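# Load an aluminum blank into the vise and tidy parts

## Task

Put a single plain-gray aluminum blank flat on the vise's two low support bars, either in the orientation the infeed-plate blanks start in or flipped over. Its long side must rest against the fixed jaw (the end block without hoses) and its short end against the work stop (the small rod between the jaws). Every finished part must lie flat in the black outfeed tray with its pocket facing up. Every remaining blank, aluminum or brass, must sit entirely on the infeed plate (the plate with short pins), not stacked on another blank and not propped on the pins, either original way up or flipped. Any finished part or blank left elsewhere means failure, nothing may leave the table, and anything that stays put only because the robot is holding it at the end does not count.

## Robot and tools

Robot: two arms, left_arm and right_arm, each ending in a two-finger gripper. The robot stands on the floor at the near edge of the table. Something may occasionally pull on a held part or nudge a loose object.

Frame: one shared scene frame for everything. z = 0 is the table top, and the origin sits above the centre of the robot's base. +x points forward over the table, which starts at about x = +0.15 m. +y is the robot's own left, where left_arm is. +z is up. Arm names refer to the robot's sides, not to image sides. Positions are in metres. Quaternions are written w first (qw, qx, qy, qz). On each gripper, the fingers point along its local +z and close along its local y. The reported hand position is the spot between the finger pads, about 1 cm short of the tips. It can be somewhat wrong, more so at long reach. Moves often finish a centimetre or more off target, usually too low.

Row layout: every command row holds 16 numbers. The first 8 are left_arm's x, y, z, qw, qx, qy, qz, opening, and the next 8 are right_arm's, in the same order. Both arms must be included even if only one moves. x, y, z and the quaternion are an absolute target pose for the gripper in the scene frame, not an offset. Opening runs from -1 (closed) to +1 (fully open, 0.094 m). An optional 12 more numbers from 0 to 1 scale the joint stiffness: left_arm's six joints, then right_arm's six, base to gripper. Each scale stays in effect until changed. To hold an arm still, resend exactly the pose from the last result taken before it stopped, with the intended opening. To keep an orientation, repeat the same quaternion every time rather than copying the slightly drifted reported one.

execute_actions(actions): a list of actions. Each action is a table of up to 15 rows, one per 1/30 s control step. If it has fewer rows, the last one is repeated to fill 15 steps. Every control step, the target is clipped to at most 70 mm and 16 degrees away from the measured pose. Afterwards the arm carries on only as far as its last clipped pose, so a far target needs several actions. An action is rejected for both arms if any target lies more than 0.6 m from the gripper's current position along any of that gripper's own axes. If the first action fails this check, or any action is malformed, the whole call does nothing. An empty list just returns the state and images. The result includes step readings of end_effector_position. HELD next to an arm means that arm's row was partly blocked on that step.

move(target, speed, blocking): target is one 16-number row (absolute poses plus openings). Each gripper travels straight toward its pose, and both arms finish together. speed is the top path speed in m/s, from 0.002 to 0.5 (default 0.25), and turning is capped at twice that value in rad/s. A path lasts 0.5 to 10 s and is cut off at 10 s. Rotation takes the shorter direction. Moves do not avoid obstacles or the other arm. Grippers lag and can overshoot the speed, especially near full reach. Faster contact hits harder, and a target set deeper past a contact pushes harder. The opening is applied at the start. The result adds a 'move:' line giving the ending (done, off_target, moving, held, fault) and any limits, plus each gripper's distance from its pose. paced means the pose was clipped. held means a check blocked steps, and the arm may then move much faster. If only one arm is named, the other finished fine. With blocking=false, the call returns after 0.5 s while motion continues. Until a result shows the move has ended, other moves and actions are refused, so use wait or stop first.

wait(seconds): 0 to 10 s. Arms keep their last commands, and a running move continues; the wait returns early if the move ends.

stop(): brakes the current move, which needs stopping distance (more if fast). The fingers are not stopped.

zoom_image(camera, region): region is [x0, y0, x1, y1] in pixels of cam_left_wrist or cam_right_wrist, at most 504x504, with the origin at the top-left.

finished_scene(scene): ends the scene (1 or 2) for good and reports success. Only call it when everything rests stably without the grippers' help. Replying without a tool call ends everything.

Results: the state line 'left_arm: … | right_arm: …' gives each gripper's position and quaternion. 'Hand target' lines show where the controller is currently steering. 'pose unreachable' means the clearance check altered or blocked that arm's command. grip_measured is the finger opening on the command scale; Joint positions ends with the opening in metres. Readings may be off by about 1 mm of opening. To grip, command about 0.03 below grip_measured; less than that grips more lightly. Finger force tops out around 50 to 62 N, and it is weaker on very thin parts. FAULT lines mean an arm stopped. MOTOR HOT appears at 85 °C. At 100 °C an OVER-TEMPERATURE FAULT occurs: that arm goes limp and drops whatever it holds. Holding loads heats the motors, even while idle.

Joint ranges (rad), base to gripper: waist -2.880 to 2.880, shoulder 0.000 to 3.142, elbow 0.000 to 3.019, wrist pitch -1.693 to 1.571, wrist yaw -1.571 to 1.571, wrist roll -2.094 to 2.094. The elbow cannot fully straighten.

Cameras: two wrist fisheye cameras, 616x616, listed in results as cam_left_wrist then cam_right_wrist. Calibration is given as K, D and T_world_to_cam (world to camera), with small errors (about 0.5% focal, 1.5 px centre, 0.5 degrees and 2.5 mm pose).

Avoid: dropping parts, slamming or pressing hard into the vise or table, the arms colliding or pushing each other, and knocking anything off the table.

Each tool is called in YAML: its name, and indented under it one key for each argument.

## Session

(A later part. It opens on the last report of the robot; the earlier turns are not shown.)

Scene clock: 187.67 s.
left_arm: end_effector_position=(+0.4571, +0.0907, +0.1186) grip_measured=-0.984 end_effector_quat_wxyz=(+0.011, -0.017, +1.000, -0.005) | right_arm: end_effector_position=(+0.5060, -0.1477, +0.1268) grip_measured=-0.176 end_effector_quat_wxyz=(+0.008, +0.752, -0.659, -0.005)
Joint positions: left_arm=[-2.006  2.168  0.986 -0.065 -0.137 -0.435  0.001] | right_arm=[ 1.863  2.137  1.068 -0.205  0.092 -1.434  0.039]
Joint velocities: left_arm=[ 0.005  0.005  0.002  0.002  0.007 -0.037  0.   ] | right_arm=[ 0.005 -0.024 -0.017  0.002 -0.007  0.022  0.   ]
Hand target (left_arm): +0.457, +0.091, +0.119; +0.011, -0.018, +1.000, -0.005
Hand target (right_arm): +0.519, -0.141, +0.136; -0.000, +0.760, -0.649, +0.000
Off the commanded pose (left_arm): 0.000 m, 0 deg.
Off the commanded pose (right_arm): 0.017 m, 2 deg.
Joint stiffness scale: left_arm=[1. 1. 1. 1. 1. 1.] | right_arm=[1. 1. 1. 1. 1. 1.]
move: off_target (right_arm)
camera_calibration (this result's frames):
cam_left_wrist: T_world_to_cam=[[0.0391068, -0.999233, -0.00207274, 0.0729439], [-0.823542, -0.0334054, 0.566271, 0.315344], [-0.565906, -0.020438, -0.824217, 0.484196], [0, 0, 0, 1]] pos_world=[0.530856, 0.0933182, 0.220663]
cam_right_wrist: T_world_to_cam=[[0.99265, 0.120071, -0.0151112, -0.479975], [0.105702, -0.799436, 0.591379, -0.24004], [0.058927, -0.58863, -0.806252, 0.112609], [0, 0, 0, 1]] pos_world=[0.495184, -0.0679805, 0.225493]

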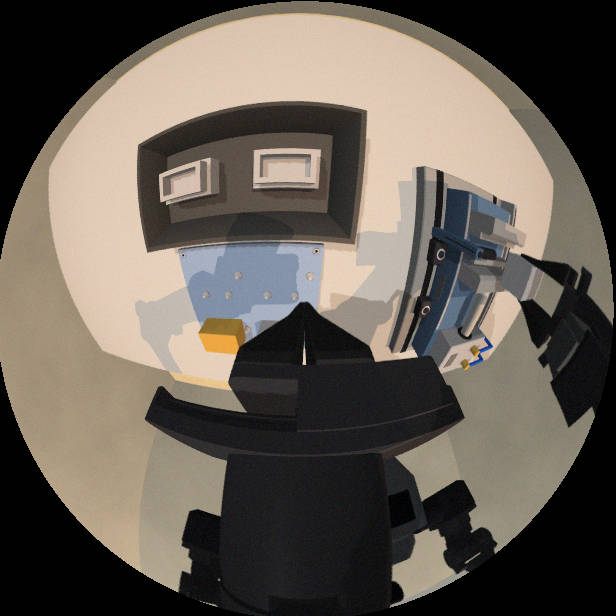

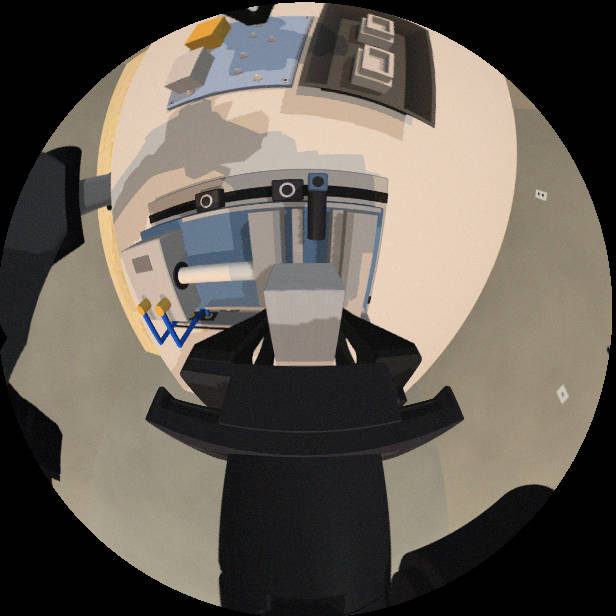

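move:
  target: [0.457,0.0907,0.1186,0.011,-0.018,1,-0.005,-1,0.526,-0.138,0.132,0,-0.755,0.655,0,-0.21]
  speed: 0.05

zoom_image:
  camera: "cam_right_wrist"
  region: [180,140,440,380]

Scene clock: 195.47 s.
left_arm: end_effector_position=(+0.4571, +0.0907, +0.1186) grip_measured=-0.984 end_effector_quat_wxyz=(+0.011, -0.017, +1.000, -0.005) | right_arm: end_effector_position=(+0.5211, -0.1438, +0.1290) grip_measured=-0.176 end_effector_quat_wxyz=(+0.000, +0.753, -0.659, -0.000)
Joint positions: left_arm=[-2.006  2.168  0.986 -0.065 -0.137 -0.435  0.001] | right_arm=[ 1.863  2.137  1.097 -0.216  0.092 -1.437  0.039]
Joint velocities: left_arm=[ 0.015  0.005 -0.017  0.002  0.007 -0.051  0.   ] | right_arm=[-0.005 -0.005  0.007 -0.012  0.022 -0.081 -0.001]
Hand target (left_arm): +0.457, +0.091, +0.119; +0.011, -0.018, +1.000, -0.005
Hand target (right_arm): +0.526, -0.138, +0.132; -0.000, +0.755, -0.655, -0.000
Off the commanded pose (left_arm): 0.000 m, 0 deg.
Off the commanded pose (right_arm): 0.008 m, 0 deg.
Joint stiffness scale: left_arm=[1. 1. 1. 1. 1. 1.] | right_arm=[1. 1. 1. 1. 1. 1.]
move: done
camera_calibration (this result's frames):
cam_left_wrist: T_world_to_cam=[[0.0391068, -0.999233, -0.00207274, 0.0729439], [-0.823542, -0.0334054, 0.566271, 0.315344], [-0.565906, -0.020438, -0.824217, 0.484196], [0, 0, 0, 1]] pos_world=[0.530856, 0.0933182, 0.220663]
cam_right_wrist: T_world_to_cam=[[0.992641, 0.121063, 0.00292332, -0.497607], [0.0961003, -0.802192, 0.589281, -0.234931], [0.0736851, -0.584663, -0.807923, 0.108905], [0, 0, 0, 1]] pos_world=[0.508497, -0.0645459, 0.227882]

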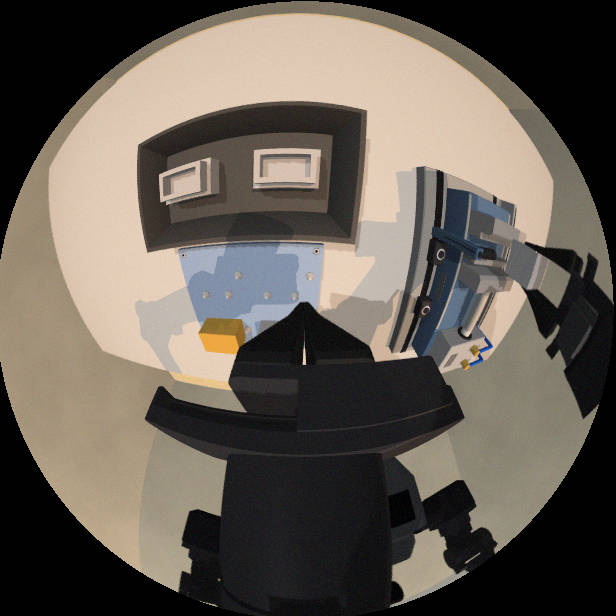

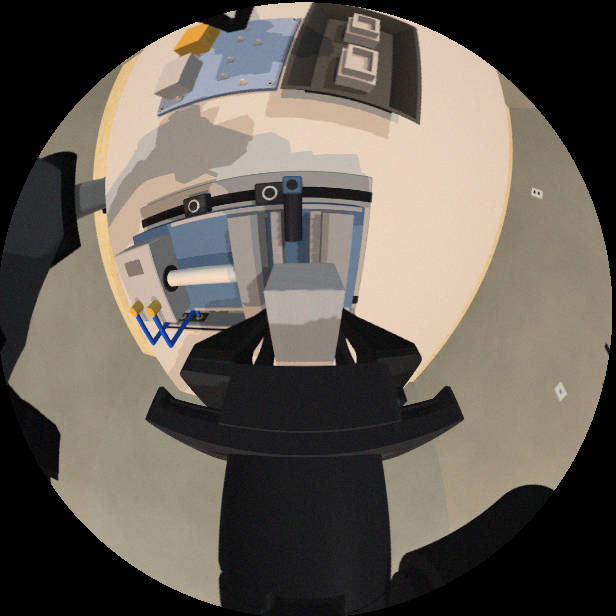

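Region (180, 140, 440, 380) of cam_right_wrist's 616x616 image, scaled by 1.938, with more detail than that image has; it fills the top 465 rows of this view, and the rest is white.

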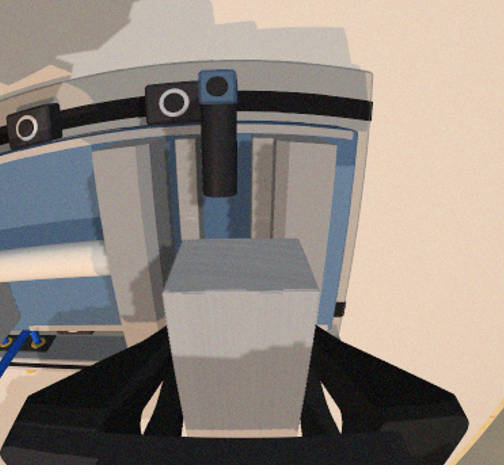

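move:
  target: [0.457,0.0907,0.1186,0.011,-0.018,1,-0.005,-1,0.512,-0.14,0.165,0,-0.755,0.655,0,-0.21]
  speed: 0.1

move:
  target: [0.457,0.0907,0.1186,0.011,-0.018,1,-0.005,-1,0.516,-0.14,0.116,0,-0.755,0.655,0,-0.21]
  speed: 0.06

zoom_image:
  camera: "cam_right_wrist"
  region: [180,140,440,380]

Scene clock: 205.90 s.
left_arm: end_effector_position=(+0.4571, +0.0907, +0.1186) grip_measured=-0.984 end_effector_quat_wxyz=(+0.011, -0.017, +1.000, -0.005) | right_arm: end_effector_position=(+0.5090, -0.1440, +0.1567) grip_measured=-0.176 end_effector_quat_wxyz=(+0.001, +0.756, -0.654, -0.001)
Joint positions: left_arm=[-2.006  2.168  0.986 -0.065 -0.137 -0.435  0.001] | right_arm=[ 1.875  2.057  1.031 -0.233  0.096 -1.437  0.039]
Joint velocities: left_arm=[-0.005 -0.005 -0.002 -0.002  0.037  0.007  0.   ] | right_arm=[-0.005 -0.015 -0.012 -0.017  0.051  0.095 -0.   ]
Hand target (left_arm): +0.457, +0.091, +0.119; +0.011, -0.018, +1.000, -0.005
Hand target (right_arm): +0.512, -0.140, +0.165; -0.000, +0.755, -0.655, +0.000
Off the commanded pose (left_arm): 0.000 m, 0 deg.
Off the commanded pose (right_arm): 0.010 m, 0 deg.
Joint stiffness scale: left_arm=[1. 1. 1. 1. 1. 1.] | right_arm=[1. 1. 1. 1. 1. 1.]
move: done
camera_calibration (this result's frames):
cam_left_wrist: T_world_to_cam=[[0.0391068, -0.999233, -0.00207274, 0.0729439], [-0.823542, -0.0334054, 0.566271, 0.315344], [-0.565906, -0.020438, -0.824217, 0.484196], [0, 0, 0, 1]] pos_world=[0.530856, 0.0933182, 0.220663]
cam_right_wrist: T_world_to_cam=[[0.991231, 0.132137, 0.000490012, -0.482899], [0.106482, -0.800961, 0.589171, -0.25531], [0.0782438, -0.583953, -0.808008, 0.129814], [0, 0, 0, 1]] pos_world=[0.495693, -0.0648794, 0.255549]

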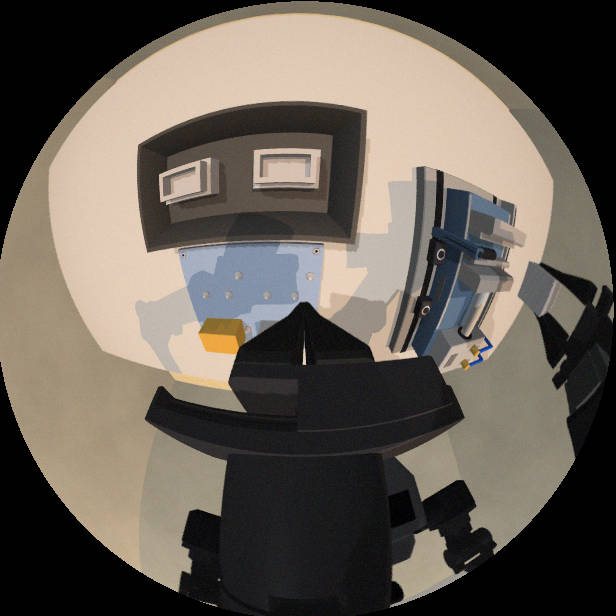

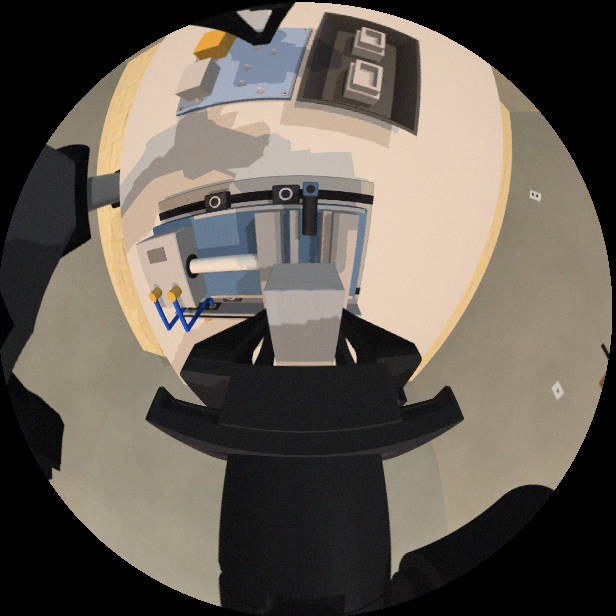

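Scene clock: 206.90 s.
left_arm: end_effector_position=(+0.4571, +0.0907, +0.1186) grip_measured=-0.984 end_effector_quat_wxyz=(+0.011, -0.017, +1.000, -0.005) | right_arm: end_effector_position=(+0.5065, -0.1410, +0.1198) grip_measured=-0.176 end_effector_quat_wxyz=(+0.009, +0.757, -0.654, -0.007)
Joint positions: left_arm=[-2.006  2.168  0.986 -0.065 -0.137 -0.435  0.001] | right_arm=[ 1.875  2.159  1.088 -0.208  0.096 -1.437  0.039]
Joint velocities: left_arm=[-0.015 -0.005  0.002 -0.007  0.022 -0.007 -0.001] | right_arm=[-0.005  0.005 -0.012 -0.007  0.007 -0.007 -0.001]
Hand target (left_arm): +0.457, +0.091, +0.119; +0.011, -0.018, +1.000, -0.005
Hand target (right_arm): +0.516, -0.140, +0.117; +0.000, +0.755, -0.655, -0.000
Off the commanded pose (left_arm): 0.000 m, 0 deg.
Off the commanded pose (right_arm): 0.010 m, 1 deg.
Joint stiffness scale: left_arm=[1. 1. 1. 1. 1. 1.] | right_arm=[1. 1. 1. 1. 1. 1.]
move: done
camera_calibration (this result's frames):
cam_left_wrist: T_world_to_cam=[[0.0391068, -0.999233, -0.00207274, 0.0729439], [-0.823542, -0.0334054, 0.566271, 0.315344], [-0.565906, -0.020438, -0.824217, 0.484196], [0, 0, 0, 1]] pos_world=[0.530856, 0.0933182, 0.220663]
cam_right_wrist: T_world_to_cam=[[0.990801, 0.133982, -0.0190476, -0.478061], [0.119218, -0.797548, 0.591358, -0.237138], [0.0640399, -0.588189, -0.806184, 0.108353], [0, 0, 0, 1]] pos_world=[0.494996, -0.061345, 0.21848]

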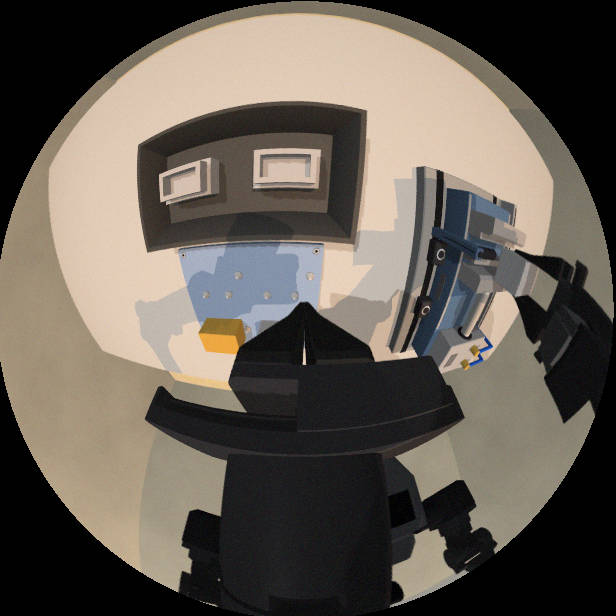

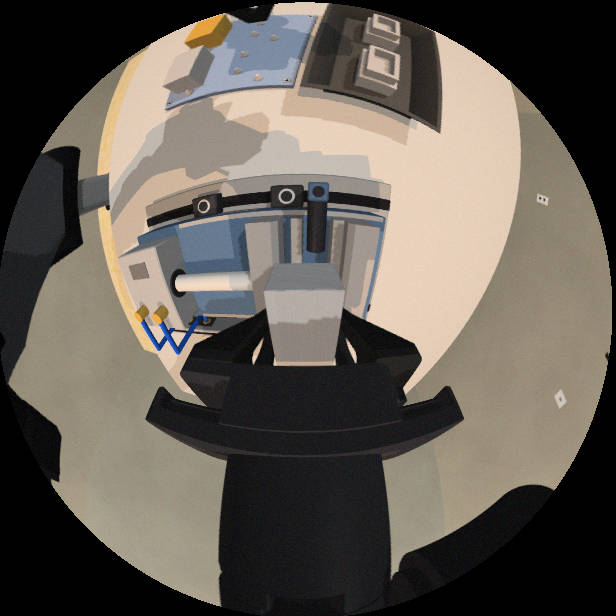

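Region (180, 140, 440, 380) of cam_right_wrist's 616x616 image, scaled by 1.938, with more detail than that image has; it fills the top 465 rows of this view, and the rest is white.

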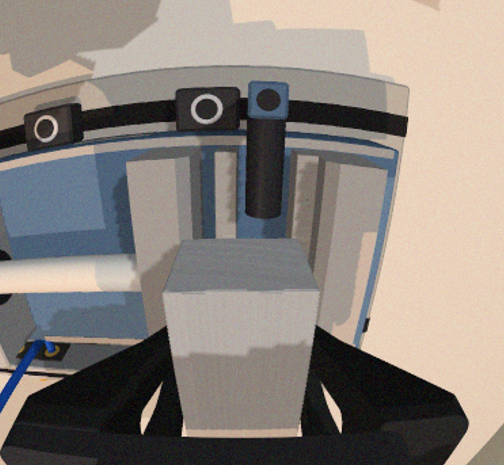

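move:
  target: [0.457,0.0907,0.1186,0.011,-0.018,1,-0.005,-1,0.521,-0.143,0.114,0,-0.752,0.659,0,-0.21]
  speed: 0.01

zoom_image:
  camera: "cam_right_wrist"
  region: [180,140,440,380]

Scene clock: 219.53 s.
left_arm: end_effector_position=(+0.4571, +0.0907, +0.1186) grip_measured=-0.984 end_effector_quat_wxyz=(+0.011, -0.017, +1.000, -0.005) | right_arm: end_effector_position=(+0.5132, -0.1414, +0.1193) grip_measured=-0.176 end_effector_quat_wxyz=(+0.006, +0.755, -0.655, -0.004)
Joint positions: left_arm=[-2.006  2.168  0.986 -0.065 -0.137 -0.435  0.001] | right_arm=[ 1.87   2.162  1.1   -0.208  0.096 -1.437  0.039]
Joint velocities: left_arm=[-0.005  0.005  0.012  0.017 -0.051 -0.007  0.   ] | right_arm=[-0.005 -0.005  0.007  0.007 -0.037 -0.037 -0.   ]
Hand target (left_arm): +0.457, +0.091, +0.119; +0.011, -0.018, +1.000, -0.005
Hand target (right_arm): +0.521, -0.143, +0.114; -0.000, +0.752, -0.659, -0.000
Off the commanded pose (left_arm): 0.000 m, 0 deg.
Off the commanded pose (right_arm): 0.010 m, 1 deg.
Joint stiffness scale: left_arm=[1. 1. 1. 1. 1. 1.] | right_arm=[1. 1. 1. 1. 1. 1.]
move: done
camera_calibration (this result's frames):
cam_left_wrist: T_world_to_cam=[[0.0391068, -0.999233, -0.00207274, 0.0729439], [-0.823542, -0.0334054, 0.566271, 0.315344], [-0.565906, -0.020438, -0.824217, 0.484196], [0, 0, 0, 1]] pos_world=[0.530856, 0.0933182, 0.220663]
cam_right_wrist: T_world_to_cam=[[0.991575, 0.129157, -0.00984572, -0.486831], [0.109925, -0.798837, 0.591418, -0.233438], [0.0685208, -0.587518, -0.806305, 0.105101], [0, 0, 0, 1]] pos_world=[0.501189, -0.0618521, 0.21801]

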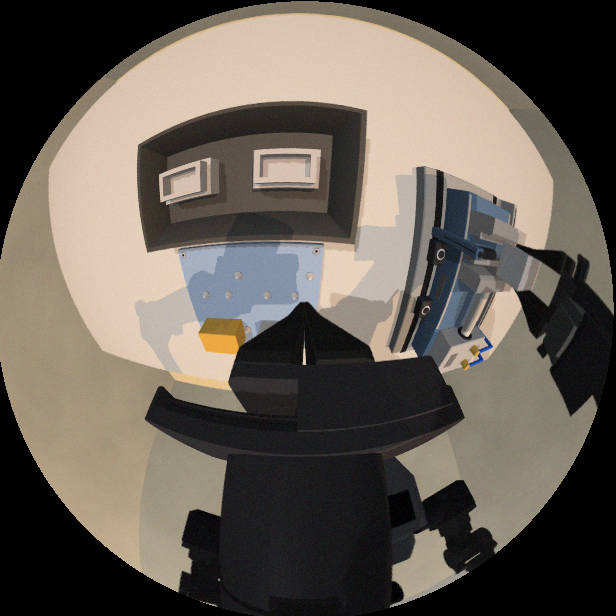

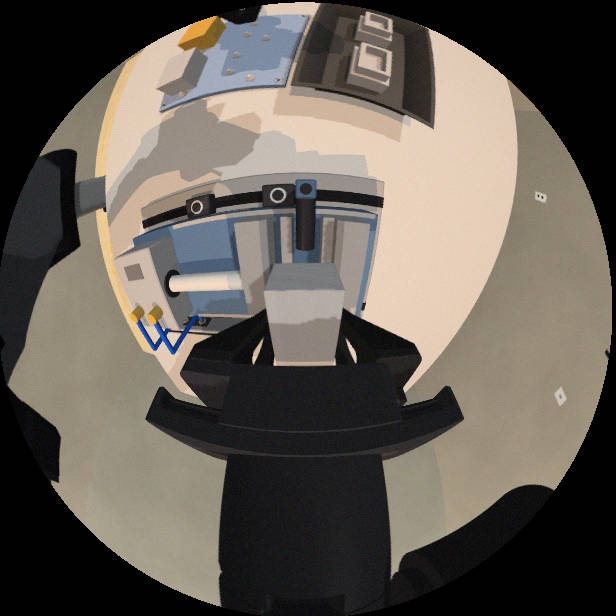

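Region (180, 140, 440, 380) of cam_right_wrist's 616x616 image, scaled by 1.938, with more detail than that image has; it fills the top 465 rows of this view, and the rest is white.

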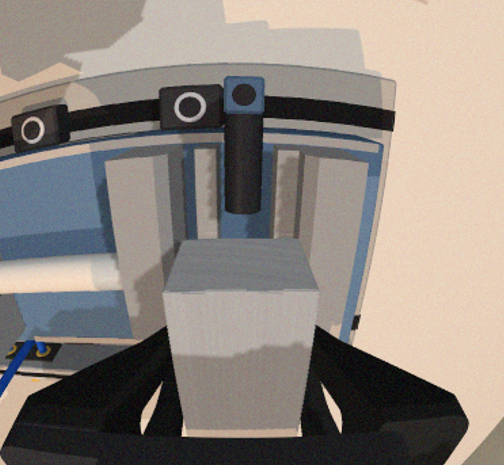

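move:
  target: [0.457,0.0907,0.1186,0.011,-0.018,1,-0.005,-1,0.521,-0.143,0.105,0,-0.752,0.659,0,-0.21]
  speed: 0.01

zoom_image:
  camera: "cam_right_wrist"
  region: [180,140,440,380]

zoom_image:
  camera: "cam_left_wrist"
  region: [430,180,590,340]

Scene clock: 232.47 s.
left_arm: end_effector_position=(+0.4571, +0.0907, +0.1186) grip_measured=-0.984 end_effector_quat_wxyz=(+0.011, -0.017, +1.000, -0.005) | right_arm: end_effector_position=(+0.5107, -0.1417, +0.1105) grip_measured=-0.176 end_effector_quat_wxyz=(+0.009, +0.755, -0.655, -0.006)
Joint positions: left_arm=[-2.006  2.168  0.986 -0.065 -0.137 -0.435  0.001] | right_arm=[ 1.87   2.185  1.111 -0.204  0.096 -1.437  0.039]
Joint velocities: left_arm=[-0.005  0.005  0.002 -0.007 -0.007 -0.037 -0.001] | right_arm=[-0.005 -0.015  0.002 -0.007  0.051 -0.037 -0.   ]
Hand target (left_arm): +0.457, +0.091, +0.119; +0.011, -0.018, +1.000, -0.005
Hand target (right_arm): +0.521, -0.143, +0.105; -0.000, +0.752, -0.659, +0.000
Off the commanded pose (left_arm): 0.000 m, 0 deg.
Off the commanded pose (right_arm): 0.012 m, 1 deg.
Joint stiffness scale: left_arm=[1. 1. 1. 1. 1. 1.] | right_arm=[1. 1. 1. 1. 1. 1.]
move: off_target (right_arm)
camera_calibration (this result's frames):
cam_left_wrist: T_world_to_cam=[[0.0391068, -0.999233, -0.00207274, 0.0729439], [-0.823542, -0.0334054, 0.566271, 0.315344], [-0.565906, -0.020438, -0.824217, 0.484196], [0, 0, 0, 1]] pos_world=[0.530856, 0.0933182, 0.220663]
cam_right_wrist: T_world_to_cam=[[0.991453, 0.129196, -0.0181473, -0.483349], [0.114748, -0.797347, 0.592512, -0.230559], [0.0620808, -0.58953, -0.805357, 0.100922], [0, 0, 0, 1]] pos_world=[0.499409, -0.0618918, 0.209116]

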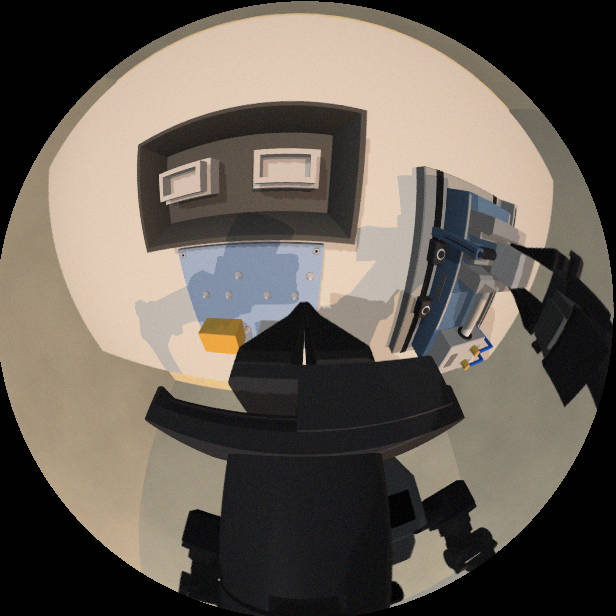

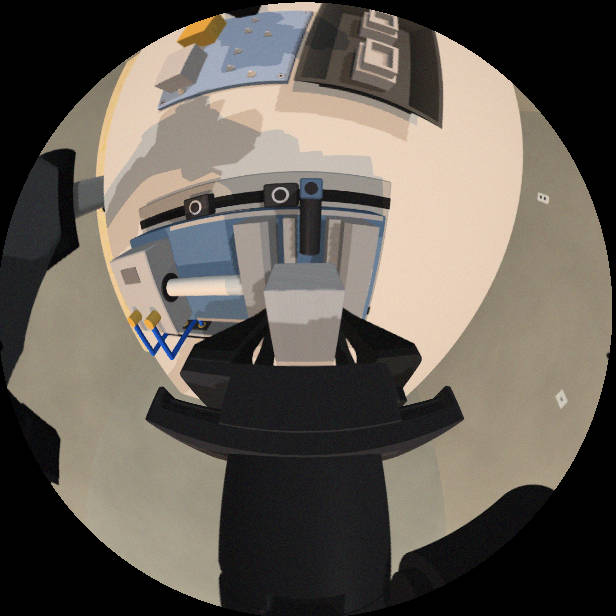

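Region (180, 140, 440, 380) of cam_right_wrist's 616x616 image, scaled by 1.938, with more detail than that image has; it fills the top 465 rows of this view, and the rest is white.

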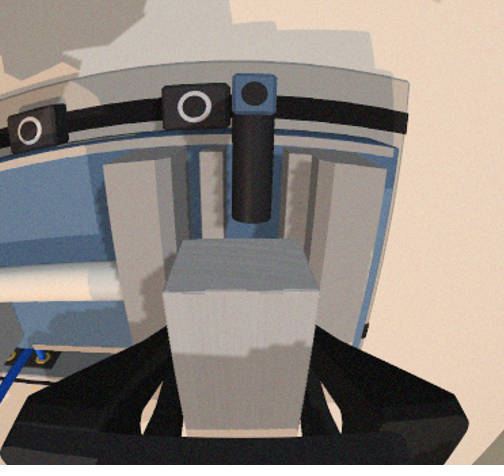

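Region (430, 180, 590, 340) of cam_left_wrist's 616x616 image, scaled by 3.150, with more detail than that image has.

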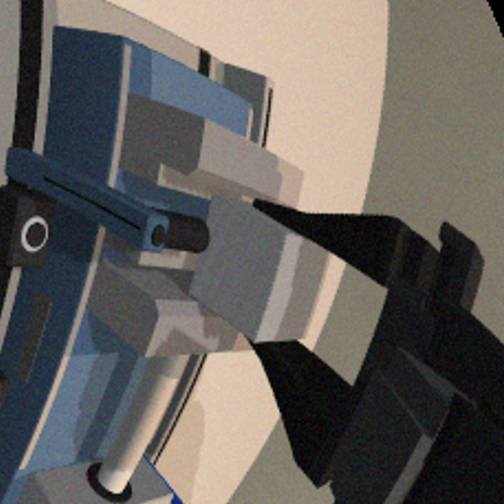

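In the gap. Continue down, pressing toward fixed jaw and stop.

move:
  target: [0.457,0.0907,0.1186,0.011,-0.018,1,-0.005,-1,0.527,-0.137,0.097,0,-0.752,0.659,0,-0.21]
  speed: 0.01

zoom_image:
  camera: "cam_right_wrist"
  region: [180,140,440,380]

zoom_image:
  camera: "cam_left_wrist"
  region: [430,180,590,340]

Scene clock: 240.37 s.
left_arm: end_effector_position=(+0.4571, +0.0907, +0.1186) grip_measured=-0.984 end_effector_quat_wxyz=(+0.011, -0.017, +1.000, -0.005) | right_arm: end_effector_position=(+0.5113, -0.1415, +0.1102) grip_measured=-0.176 end_effector_quat_wxyz=(+0.009, +0.755, -0.655, -0.006)
Joint positions: left_arm=[-2.006  2.168  0.986 -0.065 -0.137 -0.435  0.001] | right_arm=[ 1.87   2.186  1.113 -0.204  0.096 -1.437  0.039]
Joint velocities: left_arm=[-0.015  0.005 -0.007  0.002  0.007 -0.022 -0.   ] | right_arm=[-0.005 -0.005  0.012 -0.002 -0.007  0.051 -0.   ]
Hand target (left_arm): +0.457, +0.091, +0.119; +0.011, -0.018, +1.000, -0.005
Hand target (right_arm): +0.527, -0.137, +0.098; -0.000, +0.752, -0.659, -0.000
Off the commanded pose (left_arm): 0.000 m, 0 deg.
Off the commanded pose (right_arm): 0.021 m, 1 deg.
Joint stiffness scale: left_arm=[1. 1. 1. 1. 1. 1.] | right_arm=[1. 1. 1. 1. 1. 1.]
move: off_target (right_arm)
camera_calibration (this result's frames):
cam_left_wrist: T_world_to_cam=[[0.0391068, -0.999233, -0.00207274, 0.0729439], [-0.823542, -0.0334054, 0.566271, 0.315344], [-0.565906, -0.020438, -0.824217, 0.484196], [0, 0, 0, 1]] pos_world=[0.530856, 0.0933182, 0.220663]
cam_right_wrist: T_world_to_cam=[[0.991475, 0.129128, -0.0173957, -0.484118], [0.114257, -0.797477, 0.592432, -0.230017], [0.0626271, -0.58937, -0.805432, 0.100483], [0, 0, 0, 1]] pos_world=[0.499979, -0.0616988, 0.20878]

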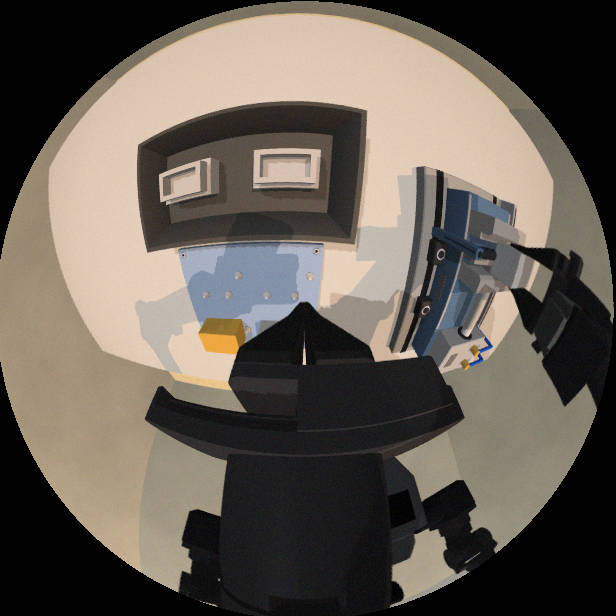

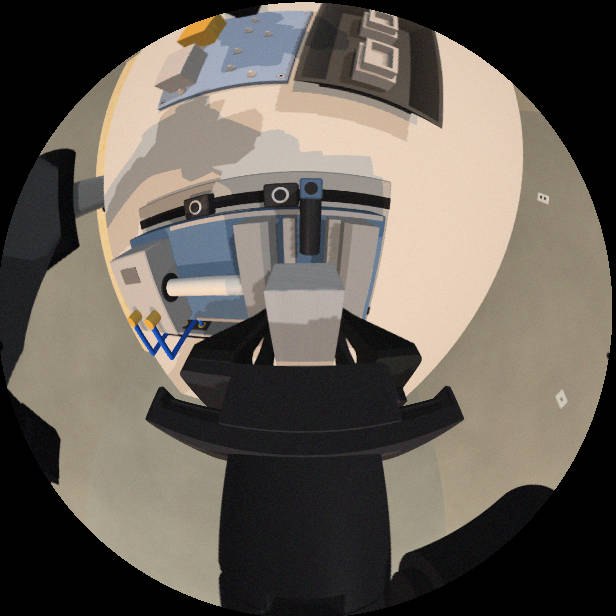

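Region (180, 140, 440, 380) of cam_right_wrist's 616x616 image, scaled by 1.938, with more detail than that image has; it fills the top 465 rows of this view, and the rest is white.

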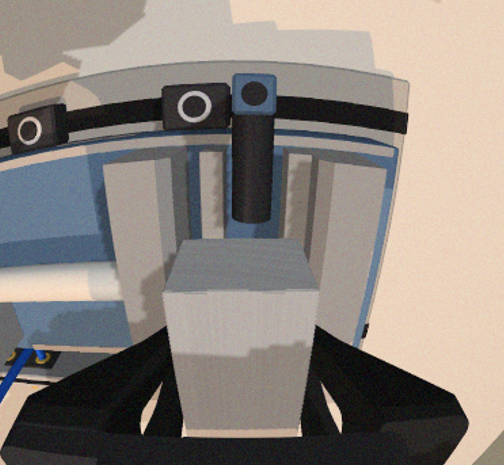

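Region (430, 180, 590, 340) of cam_left_wrist's 616x616 image, scaled by 3.150, with more detail than that image has.

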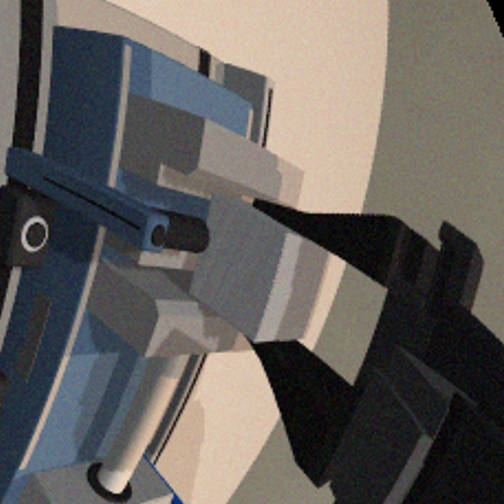

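move:
  target: [0.457,0.0907,0.1186,0.011,-0.018,1,-0.005,-1,0.532,-0.122,0.113,0,-0.752,0.659,0,-0.21]
  speed: 0.015

zoom_image:
  camera: "cam_right_wrist"
  region: [180,140,440,380]

zoom_image:
  camera: "cam_left_wrist"
  region: [430,180,590,340]

Scene clock: 249.07 s.
left_arm: end_effector_position=(+0.4571, +0.0907, +0.1186) grip_measured=-0.984 end_effector_quat_wxyz=(+0.011, -0.017, +1.000, -0.005) | right_arm: end_effector_position=(+0.5115, -0.1347, +0.1119) grip_measured=-0.176 end_effector_quat_wxyz=(+0.014, +0.754, -0.656, -0.008)
Joint positions: left_arm=[-2.006  2.168  0.986 -0.065 -0.137 -0.435  0.001] | right_arm=[ 1.883  2.186  1.127 -0.231  0.101 -1.42   0.039]
Joint velocities: left_arm=[-0.005  0.015 -0.012 -0.007 -0.007  0.081 -0.001] | right_arm=[-0.005 -0.015 -0.002 -0.007  0.081 -0.022 -0.001]
Hand target (left_arm): +0.457, +0.091, +0.119; +0.011, -0.018, +1.000, -0.005
Hand target (right_arm): +0.531, -0.122, +0.114; -0.000, +0.752, -0.659, -0.000
Off the commanded pose (left_arm): 0.000 m, 0 deg.
Off the commanded pose (right_arm): 0.024 m, 2 deg.
Joint stiffness scale: left_arm=[1. 1. 1. 1. 1. 1.] | right_arm=[1. 1. 1. 1. 1. 1.]
move: off_target (right_arm)
camera_calibration (this result's frames):
cam_left_wrist: T_world_to_cam=[[0.0391068, -0.999233, -0.00207274, 0.0729439], [-0.823542, -0.0334054, 0.566271, 0.315344], [-0.565906, -0.020438, -0.824217, 0.484196], [0, 0, 0, 1]] pos_world=[0.530856, 0.0933182, 0.220663]
cam_right_wrist: T_world_to_cam=[[0.991469, 0.127077, -0.0290124, -0.484173], [0.119287, -0.794859, 0.594954, -0.228132], [0.0525439, -0.593339, -0.803236, 0.11027], [0, 0, 0, 1]] pos_world=[0.501462, -0.0543784, 0.210254]

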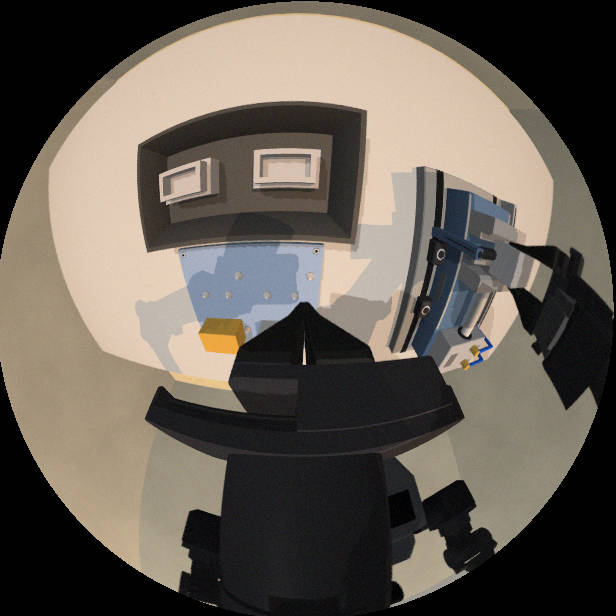

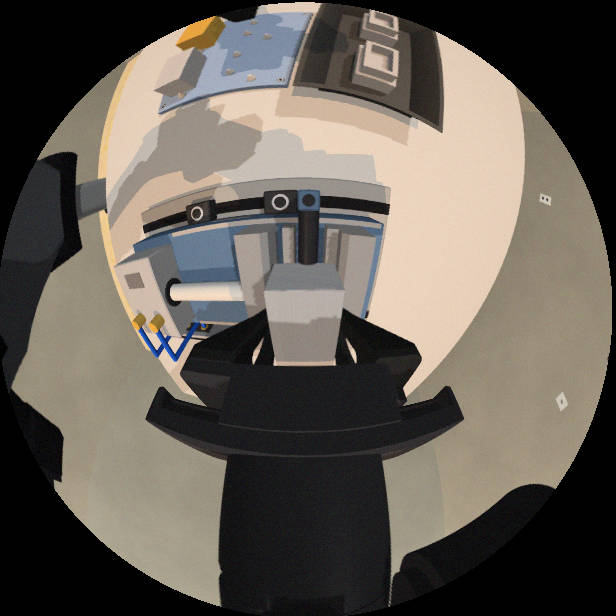

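Region (180, 140, 440, 380) of cam_right_wrist's 616x616 image, scaled by 1.938, with more detail than that image has; it fills the top 465 rows of this view, and the rest is white.

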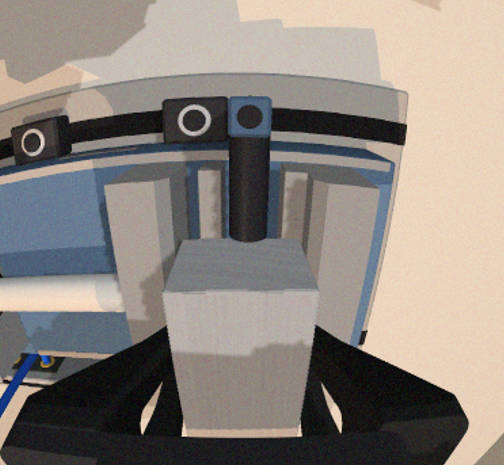

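Region (430, 180, 590, 340) of cam_left_wrist's 616x616 image, scaled by 3.150, with more detail than that image has.

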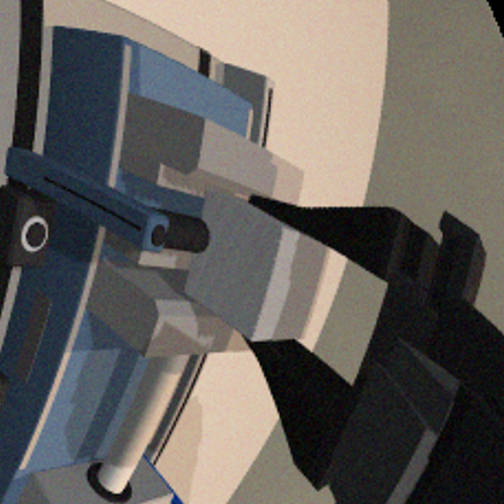

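move:
  target: [0.457,0.0907,0.1186,0.011,-0.018,1,-0.005,-1,0.516,-0.132,0.113,0,-0.752,0.659,0,-0.05]
  speed: 0.03

move:
  target: [0.457,0.0907,0.1186,0.011,-0.018,1,-0.005,-1,0.516,-0.135,0.165,0,-0.752,0.659,0,0.2]
  speed: 0.06

zoom_image:
  camera: "cam_right_wrist"
  region: [220,180,400,360]

zoom_image:
  camera: "cam_left_wrist"
  region: [430,180,590,340]

Scene clock: 258.93 s.
left_arm: end_effector_position=(+0.4571, +0.0907, +0.1186) grip_measured=-0.984 end_effector_quat_wxyz=(+0.011, -0.017, +1.000, -0.005) | right_arm: end_effector_position=(+0.5093, -0.1354, +0.1127) grip_measured=-0.051 end_effector_quat_wxyz=(+0.013, +0.754, -0.656, -0.007)
Joint positions: left_arm=[-2.006  2.168  0.986 -0.065 -0.137 -0.435  0.001] | right_arm=[ 1.883  2.183  1.116 -0.221  0.1   -1.42   0.045]
Joint velocities: left_arm=[-0.005  0.005 -0.017  0.002 -0.022  0.007  0.001] | right_arm=[ 0.015  0.005 -0.002  0.002 -0.051 -0.051 -0.   ]
Hand target (left_arm): +0.457, +0.091, +0.119; +0.011, -0.018, +1.000, -0.005
Hand target (right_arm): +0.516, -0.132, +0.113; -0.000, +0.752, -0.659, -0.001
Off the commanded pose (left_arm): 0.000 m, 0 deg.
Off the commanded pose (right_arm): 0.008 m, 2 deg.
Joint stiffness scale: left_arm=[1. 1. 1. 1. 1. 1.] | right_arm=[1. 1. 1. 1. 1. 1.]
move: done
camera_calibration (this result's frames):
cam_left_wrist: T_world_to_cam=[[0.0391068, -0.999233, -0.00207274, 0.0729439], [-0.823542, -0.0334054, 0.566271, 0.315344], [-0.565906, -0.020438, -0.824217, 0.484196], [0, 0, 0, 1]] pos_world=[0.530856, 0.0933182, 0.220663]
cam_right_wrist: T_world_to_cam=[[0.991648, 0.126385, -0.0256997, -0.48235], [0.116817, -0.79573, 0.594279, -0.227649], [0.0546582, -0.592318, -0.803848, 0.109735], [0, 0, 0, 1]] pos_world=[0.498917, -0.0551873, 0.211101]

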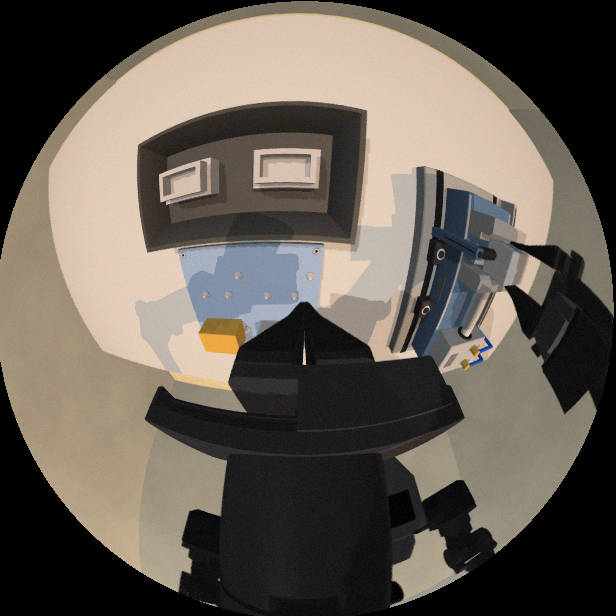

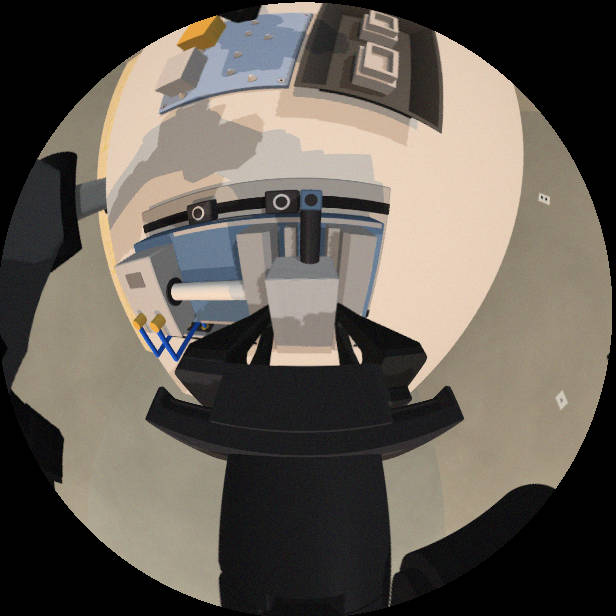

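Scene clock: 260.20 s.
left_arm: end_effector_position=(+0.4571, +0.0907, +0.1186) grip_measured=-0.984 end_effector_quat_wxyz=(+0.011, -0.017, +1.000, -0.005) | right_arm: end_effector_position=(+0.5186, -0.1374, +0.1598) grip_measured=+0.199 end_effector_quat_wxyz=(-0.004, +0.753, -0.658, +0.003)
Joint positions: left_arm=[-2.006  2.168  0.986 -0.065 -0.137 -0.435  0.001] | right_arm=[ 1.883  2.056  1.052 -0.244  0.1   -1.42   0.056]
Joint velocities: left_arm=[ 0.005 -0.005 -0.017  0.002  0.022 -0.022 -0.001] | right_arm=[-0.005  0.015 -0.012 -0.017  0.022 -0.007 -0.001]
Hand target (left_arm): +0.457, +0.091, +0.119; +0.011, -0.018, +1.000, -0.005
Hand target (right_arm): +0.515, -0.136, +0.164; -0.000, +0.752, -0.659, +0.000
Off the commanded pose (left_arm): 0.000 m, 0 deg.
Off the commanded pose (right_arm): 0.006 m, 1 deg.
Joint stiffness scale: left_arm=[1. 1. 1. 1. 1. 1.] | right_arm=[1. 1. 1. 1. 1. 1.]
move: done
camera_calibration (this result's frames):
cam_left_wrist: T_world_to_cam=[[0.0391068, -0.999233, -0.00207274, 0.0729439], [-0.823542, -0.0334054, 0.566271, 0.315344], [-0.565906, -0.020438, -0.824217, 0.484196], [0, 0, 0, 1]] pos_world=[0.530856, 0.0933182, 0.220663]
cam_right_wrist: T_world_to_cam=[[0.992375, 0.122552, 0.0131384, -0.497274], [0.091392, -0.803168, 0.5887, -0.245245], [0.0826987, -0.583011, -0.808244, 0.133314], [0, 0, 0, 1]] pos_world=[0.504871, -0.058307, 0.25866]

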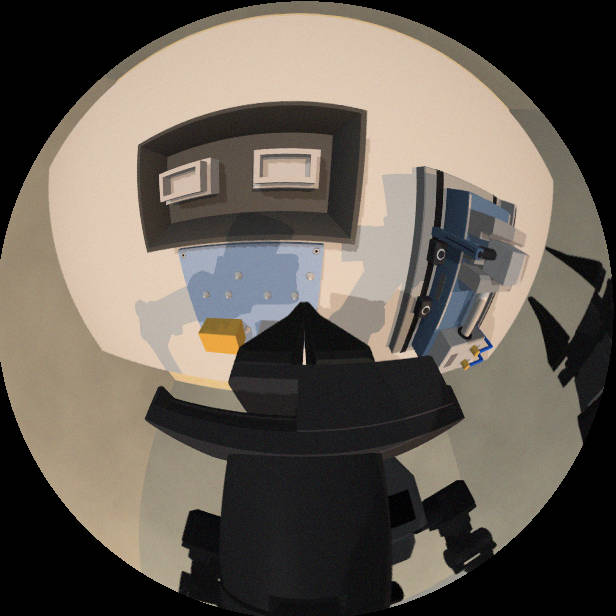

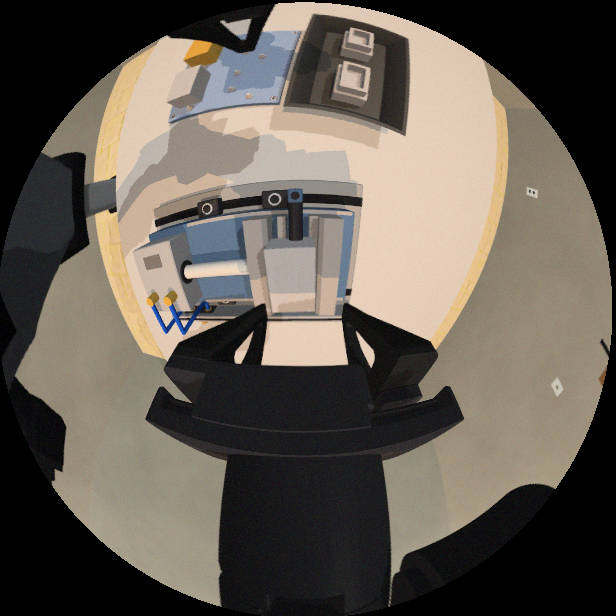

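Region (220, 180, 400, 360) of cam_right_wrist's 616x616 image, scaled by 2.800, with more detail than that image has.

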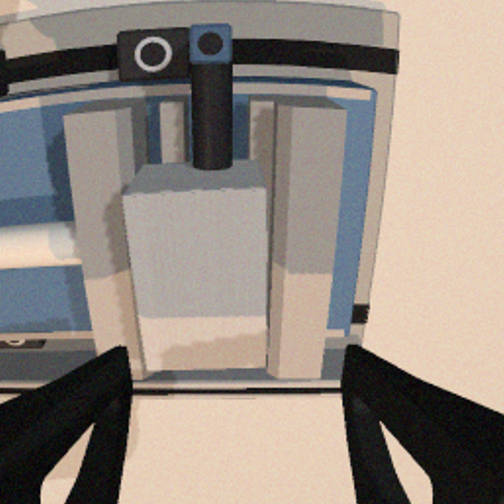

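Region (430, 180, 590, 340) of cam_left_wrist's 616x616 image, scaled by 3.150, with more detail than that image has.

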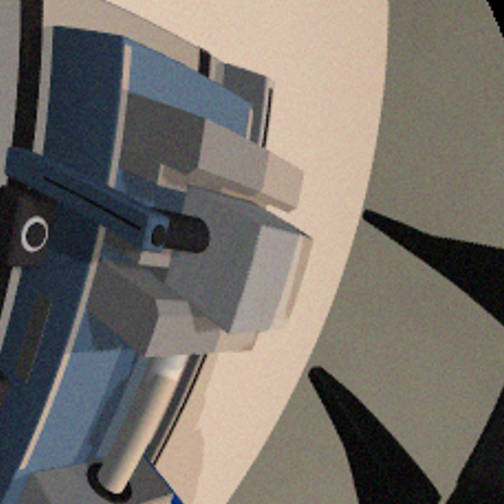

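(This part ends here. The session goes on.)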